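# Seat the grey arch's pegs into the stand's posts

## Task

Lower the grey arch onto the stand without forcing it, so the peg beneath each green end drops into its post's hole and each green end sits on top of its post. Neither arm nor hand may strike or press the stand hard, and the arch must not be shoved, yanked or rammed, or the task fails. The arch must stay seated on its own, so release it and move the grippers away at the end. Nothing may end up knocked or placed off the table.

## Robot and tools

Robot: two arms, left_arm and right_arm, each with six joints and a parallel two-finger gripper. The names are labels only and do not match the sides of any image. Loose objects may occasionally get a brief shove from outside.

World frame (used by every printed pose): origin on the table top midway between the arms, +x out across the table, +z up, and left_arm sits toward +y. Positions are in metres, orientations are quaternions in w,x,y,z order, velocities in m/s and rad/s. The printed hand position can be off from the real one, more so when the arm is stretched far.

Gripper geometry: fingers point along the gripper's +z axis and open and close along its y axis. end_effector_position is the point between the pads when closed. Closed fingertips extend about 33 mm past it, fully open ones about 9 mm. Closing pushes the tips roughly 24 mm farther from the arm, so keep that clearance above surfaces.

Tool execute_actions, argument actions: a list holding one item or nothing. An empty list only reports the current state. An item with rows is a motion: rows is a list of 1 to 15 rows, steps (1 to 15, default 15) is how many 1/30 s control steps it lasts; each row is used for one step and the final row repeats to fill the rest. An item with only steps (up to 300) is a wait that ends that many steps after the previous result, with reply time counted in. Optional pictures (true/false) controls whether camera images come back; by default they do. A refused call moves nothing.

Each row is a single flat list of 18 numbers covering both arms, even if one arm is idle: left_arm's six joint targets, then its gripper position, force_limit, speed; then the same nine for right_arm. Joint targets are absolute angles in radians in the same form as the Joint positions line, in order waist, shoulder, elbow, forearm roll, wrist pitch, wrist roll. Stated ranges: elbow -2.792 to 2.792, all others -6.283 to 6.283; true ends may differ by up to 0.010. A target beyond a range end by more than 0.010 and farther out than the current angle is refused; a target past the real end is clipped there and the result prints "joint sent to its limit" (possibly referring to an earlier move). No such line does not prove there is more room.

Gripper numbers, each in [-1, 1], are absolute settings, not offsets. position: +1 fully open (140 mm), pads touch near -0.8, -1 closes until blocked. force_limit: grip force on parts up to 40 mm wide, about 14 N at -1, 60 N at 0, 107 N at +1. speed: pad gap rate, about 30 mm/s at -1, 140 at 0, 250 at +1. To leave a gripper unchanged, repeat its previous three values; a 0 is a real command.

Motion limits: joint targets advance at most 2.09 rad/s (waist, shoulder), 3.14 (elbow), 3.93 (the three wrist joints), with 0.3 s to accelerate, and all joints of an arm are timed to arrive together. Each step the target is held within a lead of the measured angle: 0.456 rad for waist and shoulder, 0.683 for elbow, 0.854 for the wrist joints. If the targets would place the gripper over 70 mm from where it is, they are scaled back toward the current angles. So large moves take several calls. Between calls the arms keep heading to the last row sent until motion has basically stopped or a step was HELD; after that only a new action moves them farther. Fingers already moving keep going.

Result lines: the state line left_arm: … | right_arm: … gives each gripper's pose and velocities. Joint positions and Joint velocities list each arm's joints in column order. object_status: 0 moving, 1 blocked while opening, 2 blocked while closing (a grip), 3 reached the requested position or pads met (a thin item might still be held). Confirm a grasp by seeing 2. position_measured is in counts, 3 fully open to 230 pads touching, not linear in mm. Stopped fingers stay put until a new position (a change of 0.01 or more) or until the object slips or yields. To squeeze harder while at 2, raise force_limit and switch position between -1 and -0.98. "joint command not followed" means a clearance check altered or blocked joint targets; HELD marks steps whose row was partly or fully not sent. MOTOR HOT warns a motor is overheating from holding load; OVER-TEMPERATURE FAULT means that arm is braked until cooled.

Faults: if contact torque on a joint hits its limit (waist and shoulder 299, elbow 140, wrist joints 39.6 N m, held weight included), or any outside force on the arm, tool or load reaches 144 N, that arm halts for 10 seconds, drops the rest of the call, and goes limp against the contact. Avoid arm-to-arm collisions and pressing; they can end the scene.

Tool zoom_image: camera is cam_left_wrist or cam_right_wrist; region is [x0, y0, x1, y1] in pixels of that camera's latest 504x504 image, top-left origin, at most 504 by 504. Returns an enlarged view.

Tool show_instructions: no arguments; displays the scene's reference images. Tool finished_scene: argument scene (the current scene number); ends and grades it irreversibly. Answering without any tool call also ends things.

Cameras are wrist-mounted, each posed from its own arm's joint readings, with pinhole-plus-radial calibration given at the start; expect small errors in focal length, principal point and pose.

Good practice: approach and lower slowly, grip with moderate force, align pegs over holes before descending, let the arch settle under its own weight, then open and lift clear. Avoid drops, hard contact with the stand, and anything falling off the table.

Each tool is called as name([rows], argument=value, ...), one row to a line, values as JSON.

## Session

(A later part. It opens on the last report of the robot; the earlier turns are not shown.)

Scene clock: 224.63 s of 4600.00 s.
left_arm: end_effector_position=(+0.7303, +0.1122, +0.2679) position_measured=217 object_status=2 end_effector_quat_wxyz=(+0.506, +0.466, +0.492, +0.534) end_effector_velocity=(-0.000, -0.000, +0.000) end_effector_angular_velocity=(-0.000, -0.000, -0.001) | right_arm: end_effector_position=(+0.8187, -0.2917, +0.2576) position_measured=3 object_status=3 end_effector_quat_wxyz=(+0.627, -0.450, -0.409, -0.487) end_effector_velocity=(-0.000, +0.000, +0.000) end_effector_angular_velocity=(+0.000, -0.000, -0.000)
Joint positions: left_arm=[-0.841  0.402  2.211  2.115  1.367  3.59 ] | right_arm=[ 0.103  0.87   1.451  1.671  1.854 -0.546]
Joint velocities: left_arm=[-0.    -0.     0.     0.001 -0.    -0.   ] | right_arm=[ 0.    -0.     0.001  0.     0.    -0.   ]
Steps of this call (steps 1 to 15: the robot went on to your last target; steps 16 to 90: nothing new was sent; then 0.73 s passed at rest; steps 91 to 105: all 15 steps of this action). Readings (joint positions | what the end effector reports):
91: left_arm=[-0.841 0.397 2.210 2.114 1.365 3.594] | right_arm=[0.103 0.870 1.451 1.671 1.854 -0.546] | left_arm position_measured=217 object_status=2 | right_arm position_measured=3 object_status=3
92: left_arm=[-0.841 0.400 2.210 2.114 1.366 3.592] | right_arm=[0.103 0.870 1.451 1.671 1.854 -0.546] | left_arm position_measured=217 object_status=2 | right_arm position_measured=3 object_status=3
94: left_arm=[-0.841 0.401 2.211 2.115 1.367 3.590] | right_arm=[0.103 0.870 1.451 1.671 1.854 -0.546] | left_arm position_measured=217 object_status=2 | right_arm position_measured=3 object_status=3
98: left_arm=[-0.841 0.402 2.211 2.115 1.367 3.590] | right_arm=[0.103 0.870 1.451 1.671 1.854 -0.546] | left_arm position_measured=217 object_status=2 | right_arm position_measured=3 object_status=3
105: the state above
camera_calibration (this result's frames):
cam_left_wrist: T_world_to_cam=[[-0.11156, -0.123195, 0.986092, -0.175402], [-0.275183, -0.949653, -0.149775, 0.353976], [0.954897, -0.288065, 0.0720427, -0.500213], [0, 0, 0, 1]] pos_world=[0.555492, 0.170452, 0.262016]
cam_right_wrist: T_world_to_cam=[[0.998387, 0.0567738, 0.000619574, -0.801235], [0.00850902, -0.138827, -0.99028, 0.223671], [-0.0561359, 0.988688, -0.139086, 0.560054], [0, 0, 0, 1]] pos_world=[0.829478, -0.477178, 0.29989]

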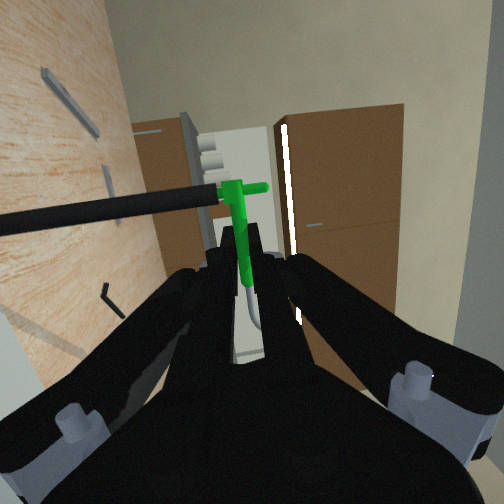

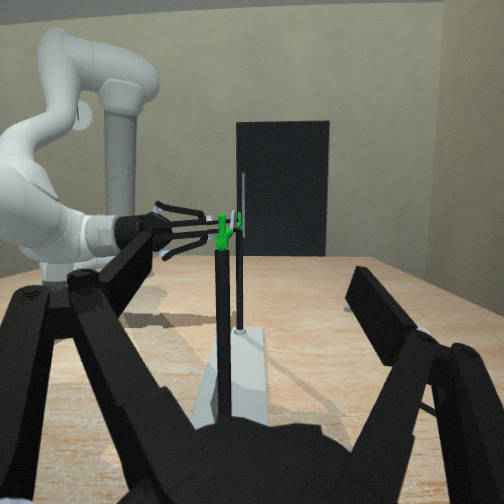

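execute_actions([
  {"rows": [[-0.8406,0.4042,2.2109,2.1158,1.3689,3.5874,-1,0,0,0.1033,0.8702,1.4513,1.6705,1.8544,-0.5456,1,0,0]], "steps": 15},
])

zoom_image(camera="cam_right_wrist", region=[205, 215, 250, 260])

zoom_image(camera="cam_left_wrist", region=[185, 170, 245, 210])

Scene clock: 229.03 s of 4600.00 s.
left_arm: end_effector_position=(+0.7304, +0.1121, +0.2665) position_measured=217 object_status=2 end_effector_quat_wxyz=(+0.506, +0.466, +0.491, +0.534) end_effector_velocity=(-0.000, +0.000, -0.000) end_effector_angular_velocity=(+0.000, -0.000, +0.001) | right_arm: end_effector_position=(+0.8187, -0.2917, +0.2576) position_measured=3 object_status=3 end_effector_quat_wxyz=(+0.627, -0.450, -0.409, -0.487) end_effector_velocity=(+0.000, +0.000, +0.000) end_effector_angular_velocity=(+0.001, -0.000, +0.000)
Joint positions: left_arm=[-0.841  0.404  2.211  2.116  1.369  3.587] | right_arm=[ 0.103  0.87   1.451  1.671  1.854 -0.546]
Joint velocities: left_arm=[-0.     0.     0.    -0.001  0.001  0.   ] | right_arm=[ 0.    -0.    -0.     0.001  0.001  0.   ]
Steps of this call (steps 1 to 15: the robot went on to your last target; steps 16 to 90: nothing new was sent; then 0.90 s passed at rest; steps 91 to 105: all 15 steps of this action). Readings (joint positions | what the end effector reports):
91: left_arm=[-0.841 0.402 2.210 2.115 1.367 3.590] | right_arm=[0.103 0.870 1.451 1.671 1.854 -0.546] | left_arm position_measured=217 object_status=2 | right_arm position_measured=3 object_status=3
92: left_arm=[-0.841 0.403 2.210 2.116 1.369 3.588] | right_arm=[0.103 0.870 1.451 1.671 1.854 -0.546] | left_arm position_measured=217 object_status=2 | right_arm position_measured=3 object_status=3
94: left_arm=[-0.841 0.404 2.210 2.116 1.369 3.587] | right_arm=[0.103 0.870 1.451 1.671 1.854 -0.546] | left_arm position_measured=217 object_status=2 | right_arm position_measured=3 object_status=3
98: left_arm=[-0.841 0.404 2.211 2.116 1.369 3.587] | right_arm=[0.103 0.870 1.451 1.671 1.854 -0.546] | left_arm position_measured=217 object_status=2 | right_arm position_measured=3 object_status=3
105: the state above
camera_calibration (this result's frames):
cam_left_wrist: T_world_to_cam=[[-0.111727, -0.123118, 0.986083, -0.173881], [-0.27525, -0.949637, -0.149755, 0.35372], [0.954858, -0.288151, 0.0722115, -0.500193], [0, 0, 0, 1]] pos_world=[0.555548, 0.170367, 0.260552]
cam_right_wrist: T_world_to_cam=[[0.998387, 0.0567736, 0.00061944, -0.801235], [0.00850886, -0.138827, -0.99028, 0.223671], [-0.0561358, 0.988688, -0.139086, 0.560054], [0, 0, 0, 1]] pos_world=[0.829478, -0.477178, 0.299889]

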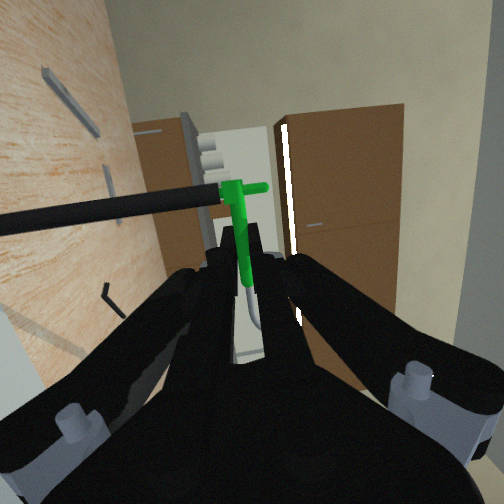

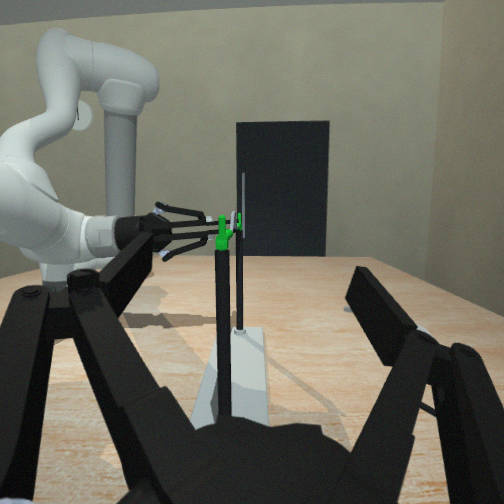

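Region (205, 215, 250, 260) of cam_right_wrist's 504x504 image, scaled by 11.200, with more detail than that image has.

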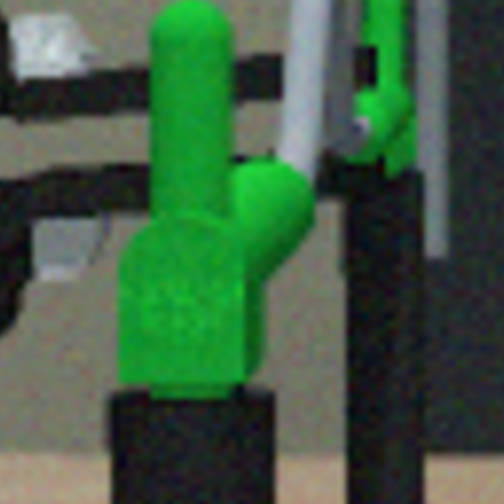

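Region (185, 170, 245, 210) of cam_left_wrist's 504x504 image, scaled by 8.400, with more detail than that image has.

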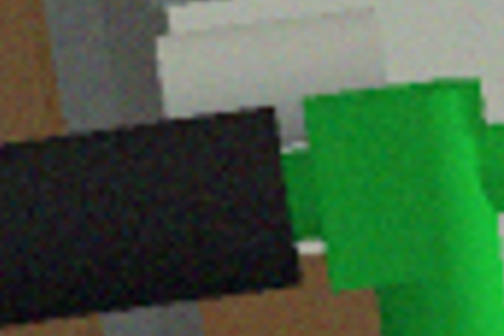

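execute_actions([
  {"rows": [[-0.8406,0.4071,2.2115,2.1165,1.3707,3.5797,-1,0,0,0.1033,0.8702,1.4513,1.6705,1.8544,-0.5456,1,0,0]], "steps": 15},
])

zoom_image(camera="cam_right_wrist", region=[205, 215, 250, 260])

zoom_image(camera="cam_left_wrist", region=[185, 170, 245, 210])

Scene clock: 237.37 s of 4600.00 s.
left_arm: end_effector_position=(+0.7303, +0.1122, +0.2647) position_measured=217 object_status=2 end_effector_quat_wxyz=(+0.507, +0.465, +0.493, +0.532) end_effector_velocity=(-0.000, -0.000, -0.000) end_effector_angular_velocity=(+0.001, -0.000, -0.001) | right_arm: end_effector_position=(+0.8187, -0.2917, +0.2576) position_measured=3 object_status=3 end_effector_quat_wxyz=(+0.627, -0.450, -0.409, -0.487) end_effector_velocity=(-0.000, -0.000, +0.001) end_effector_angular_velocity=(-0.000, -0.002, -0.000)
Joint positions: left_arm=[-0.841  0.407  2.212  2.116  1.371  3.58 ] | right_arm=[ 0.103  0.87   1.451  1.671  1.854 -0.546]
Joint velocities: left_arm=[-0.     0.001  0.     0.002  0.     0.   ] | right_arm=[-0.    -0.002 -0.    -0.    -0.    -0.   ]
Steps of this call (steps 1 to 15: the robot went on to your last target; steps 16 to 130: nothing new was sent; then 3.50 s passed at rest; steps 131 to 145: all 15 steps of this action). Readings (joint positions | what the end effector reports):
131: left_arm=[-0.841 0.404 2.211 2.116 1.369 3.587] | right_arm=[0.103 0.870 1.451 1.671 1.854 -0.546] | left_arm position_measured=217 object_status=2 | right_arm position_measured=3 object_status=3
132: left_arm=[-0.841 0.406 2.211 2.116 1.370 3.582] | right_arm=[0.103 0.870 1.451 1.671 1.854 -0.546] | left_arm position_measured=217 object_status=2 | right_arm position_measured=3 object_status=3
134: left_arm=[-0.841 0.407 2.212 2.116 1.370 3.580] | right_arm=[0.103 0.870 1.451 1.671 1.854 -0.546] | left_arm position_measured=217 object_status=2 | right_arm position_measured=3 object_status=3
138: left_arm=[-0.841 0.407 2.212 2.116 1.371 3.580] | right_arm=[0.103 0.870 1.451 1.671 1.854 -0.546] | left_arm position_measured=217 object_status=2 | right_arm position_measured=3 object_status=3
145: the state above
camera_calibration (this result's frames):
cam_left_wrist: T_world_to_cam=[[-0.111916, -0.118583, 0.986617, -0.172684], [-0.275607, -0.9502, -0.145469, 0.352717], [0.954733, -0.288199, 0.0736601, -0.500264], [0, 0, 0, 1]] pos_world=[0.555504, 0.170499, 0.258532]
cam_right_wrist: T_world_to_cam=[[0.998387, 0.0567737, 0.000619704, -0.801235], [0.00850914, -0.138827, -0.99028, 0.223671], [-0.0561358, 0.988688, -0.139086, 0.560054], [0, 0, 0, 1]] pos_world=[0.829478, -0.477178, 0.29989]

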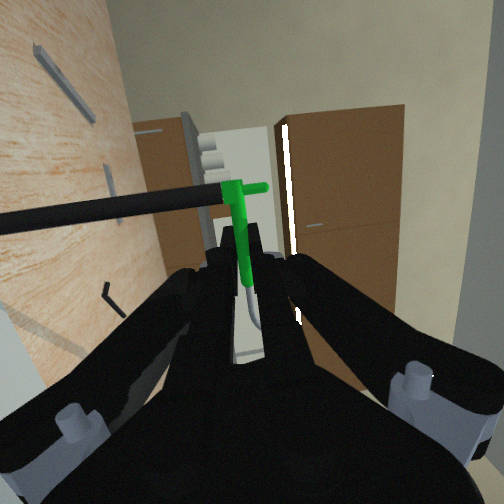

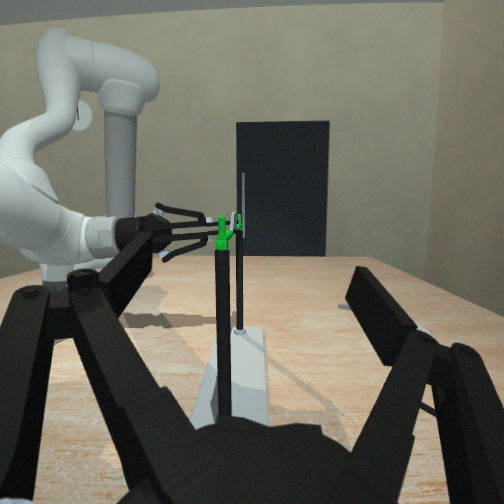

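Region (205, 215, 250, 260) of cam_right_wrist's 504x504 image, scaled by 11.200, with more detail than that image has.

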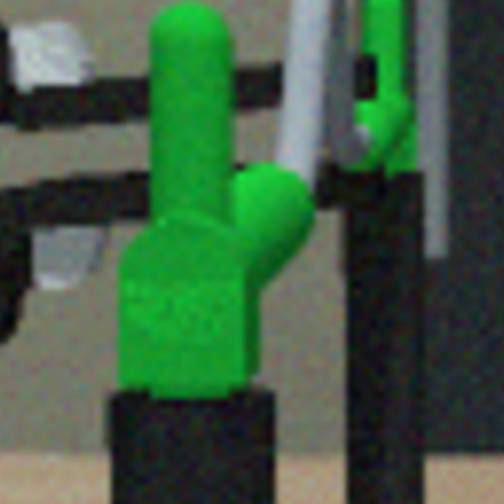

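Region (185, 170, 245, 210) of cam_left_wrist's 504x504 image, scaled by 8.400, with more detail than that image has.

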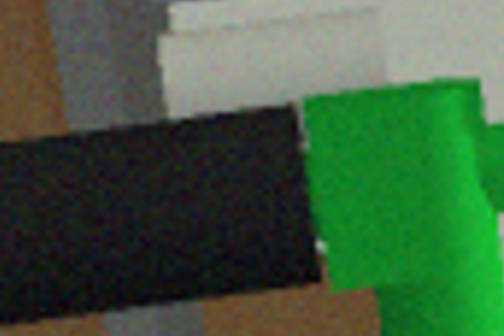

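execute_actions([
  {"rows": [[-0.8406,0.4071,2.2115,2.1165,1.3707,3.5797,0.0,0,-0.6,0.1033,0.8702,1.4513,1.6705,1.8544,-0.5456,1,0,0]], "steps": 15},
])

execute_actions([
  {"steps": 20},
])

zoom_image(camera="cam_right_wrist", region=[195, 200, 255, 260])

zoom_image(camera="cam_left_wrist", region=[185, 165, 285, 265])

Scene clock: 240.63 s of 4600.00 s.
left_arm: end_effector_position=(+0.7304, +0.1121, +0.2648) position_measured=163 object_status=0 end_effector_quat_wxyz=(+0.507, +0.465, +0.493, +0.532) end_effector_velocity=(+0.000, +0.000, -0.001) end_effector_angular_velocity=(+0.001, +0.001, +0.001) | right_arm: end_effector_position=(+0.8187, -0.2917, +0.2576) position_measured=3 object_status=3 end_effector_quat_wxyz=(+0.627, -0.450, -0.409, -0.487) end_effector_velocity=(-0.000, -0.000, +0.002) end_effector_angular_velocity=(-0.000, -0.002, +0.001)
Joint positions: left_arm=[-0.841  0.407  2.211  2.117  1.371  3.58 ] | right_arm=[ 0.103  0.87   1.451  1.671  1.854 -0.546]
Joint velocities: left_arm=[-0.     0.001  0.    -0.001  0.     0.   ] | right_arm=[-0.    -0.002 -0.    -0.     0.     0.   ]
Steps of this call (steps 1 to 15: the robot went on to your last target; steps 16 to 83: nothing new was sent; steps 84 to 98: all 15 steps of this action). Readings (joint positions | what the end effector reports):
84: left_arm=[-0.841 0.407 2.211 2.117 1.371 3.580] | right_arm=[0.103 0.870 1.451 1.671 1.854 -0.546] | left_arm position_measured=217 object_status=0 | right_arm position_measured=3 object_status=3
85: left_arm=[-0.841 0.407 2.211 2.117 1.371 3.580] | right_arm=[0.103 0.870 1.451 1.671 1.854 -0.546] | left_arm position_measured=217 object_status=0 | right_arm position_measured=3 object_status=3
87: left_arm=[-0.841 0.407 2.211 2.117 1.371 3.580] | right_arm=[0.103 0.870 1.451 1.671 1.854 -0.546] | left_arm position_measured=207 object_status=0 | right_arm position_measured=3 object_status=3
91: left_arm=[-0.841 0.407 2.211 2.117 1.371 3.580] | right_arm=[0.103 0.870 1.451 1.671 1.854 -0.546] | left_arm position_measured=191 object_status=0 | right_arm position_measured=3 object_status=3
98: the state above
camera_calibration (this result's frames):
cam_left_wrist: T_world_to_cam=[[-0.112007, -0.118503, 0.986616, -0.172684], [-0.275623, -0.950203, -0.14542, 0.352687], [0.954718, -0.288222, 0.0737675, -0.50033], [0, 0, 0, 1]] pos_world=[0.555541, 0.170455, 0.258569]
cam_right_wrist: T_world_to_cam=[[0.998387, 0.0567735, 0.000619567, -0.801235], [0.00850897, -0.138827, -0.99028, 0.223671], [-0.0561356, 0.988688, -0.139086, 0.560054], [0, 0, 0, 1]] pos_world=[0.829478, -0.477178, 0.29989]

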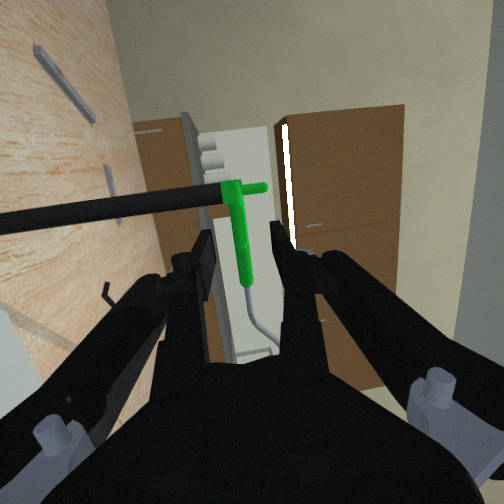

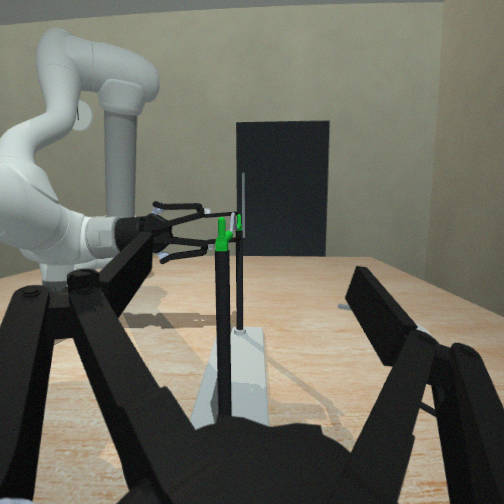

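Scene clock: 241.30 s of 4600.00 s.
left_arm: end_effector_position=(+0.7304, +0.1121, +0.2648) position_measured=129 object_status=3 end_effector_quat_wxyz=(+0.507, +0.465, +0.493, +0.532) end_effector_velocity=(+0.000, -0.000, +0.000) end_effector_angular_velocity=(+0.001, -0.001, -0.001) | right_arm: end_effector_position=(+0.8187, -0.2917, +0.2576) position_measured=3 object_status=3 end_effector_quat_wxyz=(+0.627, -0.450, -0.409, -0.487) end_effector_velocity=(+0.000, -0.000, +0.000) end_effector_angular_velocity=(+0.000, -0.001, -0.001)
Joint positions: left_arm=[-0.841  0.407  2.211  2.117  1.371  3.58 ] | right_arm=[ 0.103  0.87   1.451  1.671  1.854 -0.546]
Joint velocities: left_arm=[0.    0.    0.    0.002 0.    0.   ] | right_arm=[-0.    -0.    -0.     0.    -0.    -0.001]
Steps of this call (steps 1 to 15: the robot went on to your last target; steps 16 to 20: nothing new was sent). Readings (joint positions | what the end effector reports):
1: left_arm=[-0.841 0.407 2.211 2.117 1.371 3.580] | right_arm=[0.103 0.870 1.451 1.671 1.854 -0.546] | left_arm position_measured=159 object_status=0 | right_arm position_measured=3 object_status=3
2: left_arm=[-0.841 0.407 2.211 2.117 1.371 3.580] | right_arm=[0.103 0.870 1.451 1.671 1.854 -0.546] | left_arm position_measured=155 object_status=0 | right_arm position_measured=3 object_status=3
4: left_arm=[-0.841 0.407 2.211 2.117 1.371 3.580] | right_arm=[0.103 0.870 1.451 1.671 1.854 -0.546] | left_arm position_measured=147 object_status=0 | right_arm position_measured=3 object_status=3
8: left_arm=[-0.841 0.407 2.211 2.117 1.371 3.580] | right_arm=[0.103 0.870 1.451 1.671 1.854 -0.546] | left_arm position_measured=131 object_status=0 | right_arm position_measured=3 object_status=3
20: the state above
All arms were judged still, so your last target was given up. Only a new action makes them travel on or press farther. Fingers that are still opening or closing keep moving.
camera_calibration (this result's frames):
cam_left_wrist: T_world_to_cam=[[-0.112007, -0.118503, 0.986616, -0.172684], [-0.275623, -0.950203, -0.14542, 0.352687], [0.954718, -0.288222, 0.0737675, -0.50033], [0, 0, 0, 1]] pos_world=[0.555541, 0.170455, 0.258568]
cam_right_wrist: T_world_to_cam=[[0.998387, 0.0567738, 0.000619722, -0.801235], [0.00850916, -0.138827, -0.99028, 0.223671], [-0.0561359, 0.988688, -0.139086, 0.560054], [0, 0, 0, 1]] pos_world=[0.829478, -0.477178, 0.29989]

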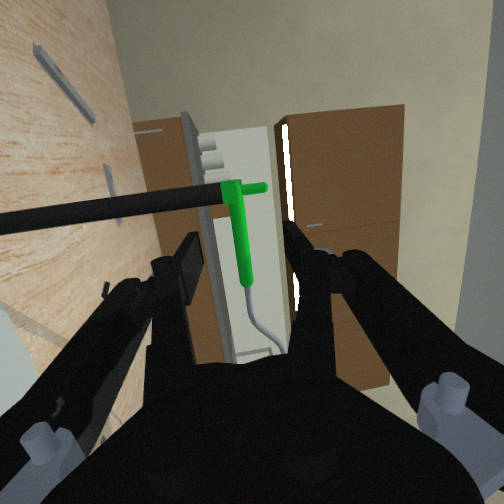

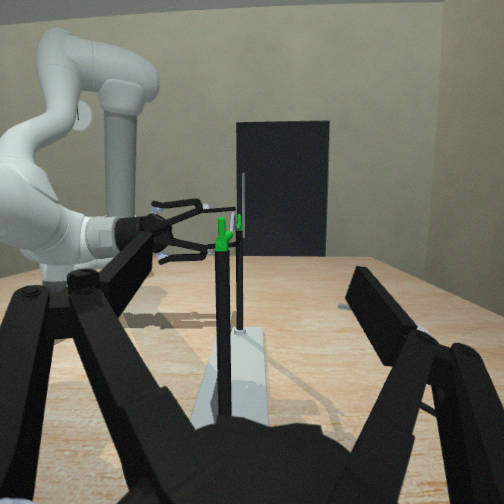

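Region (195, 200, 255, 260) of cam_right_wrist's 504x504 image, scaled by 8.400, with more detail than that image has.

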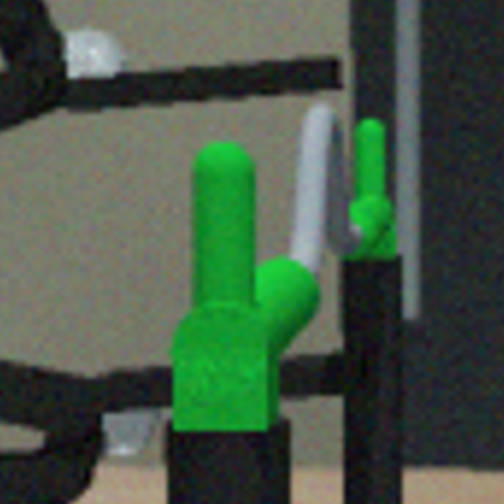

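Region (185, 165, 285, 265) of cam_left_wrist's 504x504 image, scaled by 5.040, with more detail than that image has.

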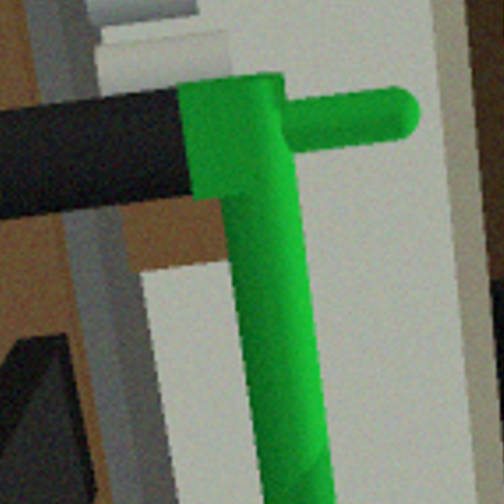

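execute_actions([
  {"rows": [[-0.9811,0.3544,2.2896,1.9908,1.4440,3.5942,0.0,0,-0.6,0.1033,0.8702,1.4513,1.6705,1.8544,-0.5456,1,0,0]], "steps": 15},
])

execute_actions([
  {"rows": [[-1.1332,0.1144,2.2428,1.8256,1.4368,3.8974,0.0,0,-0.6,-0.25,0.8702,1.4513,1.6705,1.8544,-0.5456,1,0,0]], "steps": 15},
])

execute_actions([
  {"steps": 15},
])

Scene clock: 252.23 s of 4600.00 s.
left_arm: end_effector_position=(+0.6504, +0.1076, +0.2700) position_measured=129 object_status=3 end_effector_quat_wxyz=(+0.506, +0.466, +0.492, +0.534) end_effector_velocity=(-0.000, +0.001, +0.000) end_effector_angular_velocity=(-0.001, -0.000, +0.001) | right_arm: end_effector_position=(+0.8187, -0.2917, +0.2576) position_measured=3 object_status=3 end_effector_quat_wxyz=(+0.627, -0.450, -0.409, -0.487) end_effector_velocity=(-0.001, +0.000, -0.000) end_effector_angular_velocity=(+0.000, +0.001, +0.001)
Joint positions: left_arm=[-0.981  0.354  2.289  1.991  1.444  3.594] | right_arm=[ 0.103  0.87   1.451  1.671  1.854 -0.546]
Joint velocities: left_arm=[ 0.    -0.001  0.001 -0.001  0.001 -0.   ] | right_arm=[ 0.     0.     0.001 -0.     0.001  0.   ]
Steps of this call (steps 1 to 90: nothing new was sent; then 7.43 s passed at rest; steps 91 to 105: all 15 steps of this action). Readings (joint positions | what the end effector reports):
91: left_arm=[-0.841 0.407 2.211 2.117 1.371 3.580] | right_arm=[0.103 0.870 1.451 1.671 1.854 -0.546] | left_arm position_measured=129 object_status=3 | right_arm position_measured=3 object_status=3
92: left_arm=[-0.845 0.406 2.213 2.113 1.373 3.580] | right_arm=[0.103 0.870 1.451 1.671 1.854 -0.546] | left_arm position_measured=129 object_status=3 | right_arm position_measured=3 object_status=3
94: left_arm=[-0.877 0.394 2.231 2.084 1.390 3.583] | right_arm=[0.103 0.870 1.451 1.671 1.854 -0.546] | left_arm position_measured=129 object_status=3 | right_arm position_measured=3 object_status=3
98: left_arm=[-0.972 0.358 2.285 2.000 1.439 3.593] | right_arm=[0.103 0.870 1.451 1.671 1.854 -0.546] | left_arm position_measured=129 object_status=3 | right_arm position_measured=3 object_status=3
105: the state above
camera_calibration (this result's frames):
cam_left_wrist: T_world_to_cam=[[-0.111609, -0.123193, 0.986087, -0.186961], [-0.27365, -0.950113, -0.149671, 0.326932], [0.955332, -0.286547, 0.0723299, -0.425914], [0, 0, 0, 1]] pos_world=[0.475487, 0.165546, 0.264099]
cam_right_wrist: T_world_to_cam=[[0.998387, 0.0567736, 0.000619493, -0.801235], [0.00850891, -0.138827, -0.99028, 0.223671], [-0.0561357, 0.988688, -0.139086, 0.560054], [0, 0, 0, 1]] pos_world=[0.829478, -0.477178, 0.29989]

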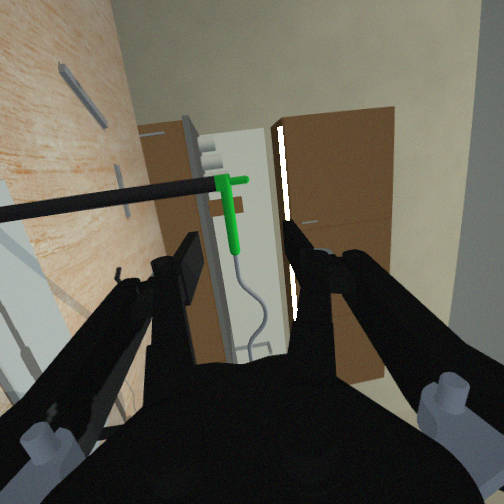

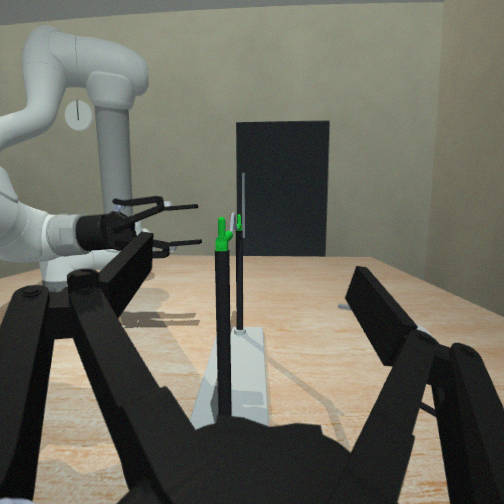

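Scene clock: 252.73 s of 4600.00 s.
left_arm: end_effector_position=(+0.5799, +0.0900, +0.3999) position_measured=129 object_status=3 end_effector_quat_wxyz=(+0.505, +0.465, +0.493, +0.535) end_effector_velocity=(+0.000, +0.000, -0.001) end_effector_angular_velocity=(+0.002, +0.002, +0.001) | right_arm: end_effector_position=(+0.8668, -0.5406, +0.2576) position_measured=3 object_status=3 end_effector_quat_wxyz=(+0.553, -0.502, -0.342, -0.570) end_effector_velocity=(+0.030, -0.592, +0.001) end_effector_angular_velocity=(-0.001, -0.002, -0.652)
Joint positions: left_arm=[-1.133  0.115  2.243  1.826  1.437  3.897] | right_arm=[-0.177  0.87   1.451  1.671  1.854 -0.546]
Joint velocities: left_arm=[-0.     0.     0.    -0.002 -0.001  0.003] | right_arm=[-0.653 -0.    -0.001 -0.001  0.001 -0.   ]
Steps of this call (steps 1 to 15: all 15 steps of this action). Readings (joint positions | what the end effector reports):
1: left_arm=[-0.981 0.354 2.289 1.991 1.444 3.595] | right_arm=[0.103 0.870 1.451 1.671 1.854 -0.546] | left_arm position_measured=129 object_status=3 | right_arm position_measured=3 object_status=3
2: left_arm=[-0.984 0.350 2.289 1.987 1.444 3.600] | right_arm=[0.099 0.870 1.451 1.671 1.854 -0.546] | left_arm position_measured=129 object_status=3 | right_arm position_measured=3 object_status=3
4: left_arm=[-1.004 0.318 2.283 1.966 1.443 3.640] | right_arm=[0.068 0.870 1.451 1.671 1.854 -0.546] | left_arm position_measured=129 object_status=3 | right_arm position_measured=3 object_status=3
8: left_arm=[-1.076 0.204 2.261 1.888 1.440 3.784] | right_arm=[-0.022 0.870 1.451 1.671 1.854 -0.546] | left_arm position_measured=129 object_status=3 | right_arm position_measured=3 object_status=3
15: the state above
camera_calibration (this result's frames):
cam_left_wrist: T_world_to_cam=[[-0.111109, -0.12353, 0.986101, -0.325301], [-0.271193, -0.950818, -0.149666, 0.308974], [0.956091, -0.284053, 0.072144, -0.373567], [0, 0, 0, 1]] pos_world=[0.404812, 0.147481, 0.393973]
cam_right_wrist: T_world_to_cam=[[0.975133, -0.22162, 0.00062116, -0.965442], [-0.0302113, -0.135706, -0.990288, 0.223976], [0.219552, 0.965644, -0.139027, 0.557387], [0, 0, 0, 1]] pos_world=[0.825825, -0.721803, 0.299892]

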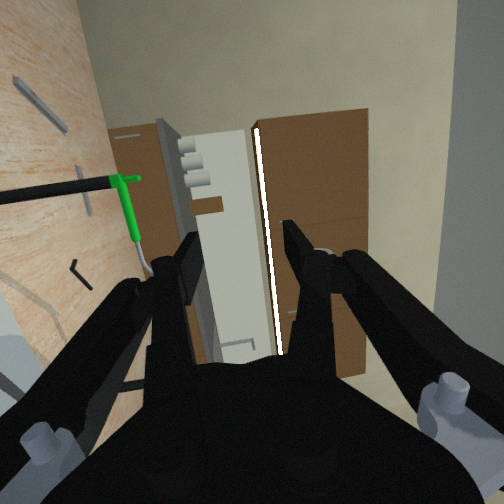

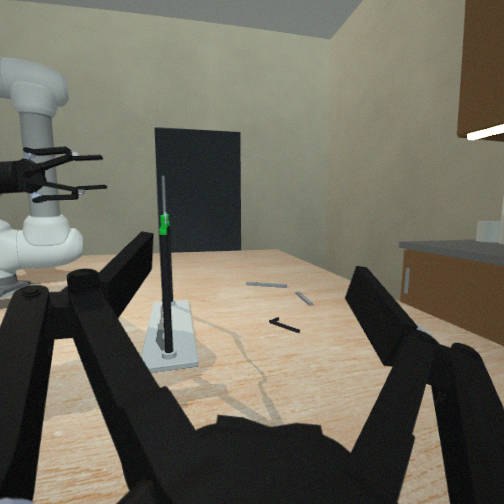

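Scene clock: 253.23 s of 4600.00 s.
left_arm: end_effector_position=(+0.5799, +0.0900, +0.4000) position_measured=129 object_status=3 end_effector_quat_wxyz=(+0.505, +0.465, +0.492, +0.535) end_effector_velocity=(-0.000, +0.000, -0.000) end_effector_angular_velocity=(+0.000, +0.000, +0.000) | right_arm: end_effector_position=(+0.8677, -0.6067, +0.2576) position_measured=3 object_status=3 end_effector_quat_wxyz=(+0.531, -0.515, -0.324, -0.590) end_effector_velocity=(-0.000, -0.000, -0.000) end_effector_angular_velocity=(+0.002, +0.000, +0.000)
Joint positions: left_arm=[-1.133  0.114  2.243  1.826  1.437  3.897] | right_arm=[-0.25   0.87   1.451  1.671  1.854 -0.546]
Joint velocities: left_arm=[-0.     0.     0.    -0.001  0.     0.   ] | right_arm=[-0.     0.     0.001  0.001  0.002 -0.   ]
Steps of this call (steps 1 to 15: the robot went on to your last target). Readings (joint positions | what the end effector reports):
1: left_arm=[-1.133 0.115 2.243 1.826 1.437 3.897] | right_arm=[-0.199 0.870 1.451 1.671 1.854 -0.546] | left_arm position_measured=129 object_status=3 | right_arm position_measured=3 object_status=3
2: left_arm=[-1.133 0.115 2.243 1.826 1.437 3.897] | right_arm=[-0.220 0.870 1.451 1.671 1.854 -0.546] | left_arm position_measured=129 object_status=3 | right_arm position_measured=3 object_status=3
4: left_arm=[-1.133 0.115 2.243 1.826 1.437 3.897] | right_arm=[-0.248 0.870 1.451 1.671 1.854 -0.546] | left_arm position_measured=129 object_status=3 | right_arm position_measured=3 object_status=3
8: left_arm=[-1.133 0.114 2.243 1.826 1.437 3.897] | right_arm=[-0.250 0.870 1.451 1.671 1.854 -0.546] | left_arm position_measured=129 object_status=3 | right_arm position_measured=3 object_status=3
15: the state above
camera_calibration (this result's frames):
cam_left_wrist: T_world_to_cam=[[-0.111161, -0.123508, 0.986098, -0.325402], [-0.271204, -0.950815, -0.149661, 0.309019], [0.956081, -0.28407, 0.0721978, -0.37354], [0, 0, 0, 1]] pos_world=[0.40477, 0.147519, 0.394095]
cam_right_wrist: T_world_to_cam=[[0.956395, -0.292077, 0.000621284, -1.00751], [-0.0400181, -0.133144, -0.990288, 0.225091], [0.289323, 0.947082, -0.139027, 0.54926], [0, 0, 0, 1]] pos_world=[0.813669, -0.784494, 0.299892]

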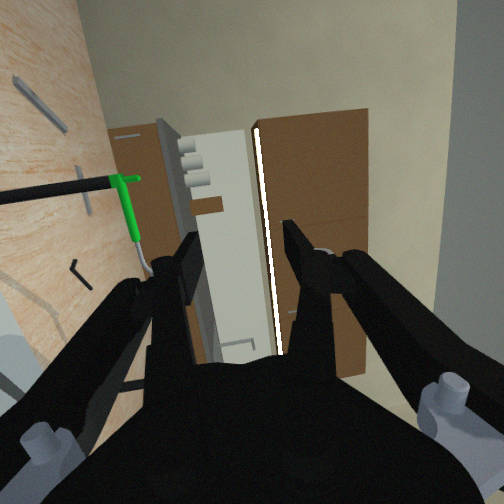

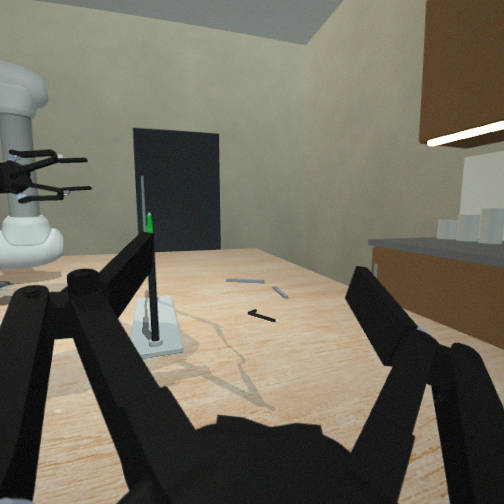

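The arch is sitting on both posts and both arms are clear, so I'm ending the scene.

finished_scene(scene=2)

The scene is finished: the task was done.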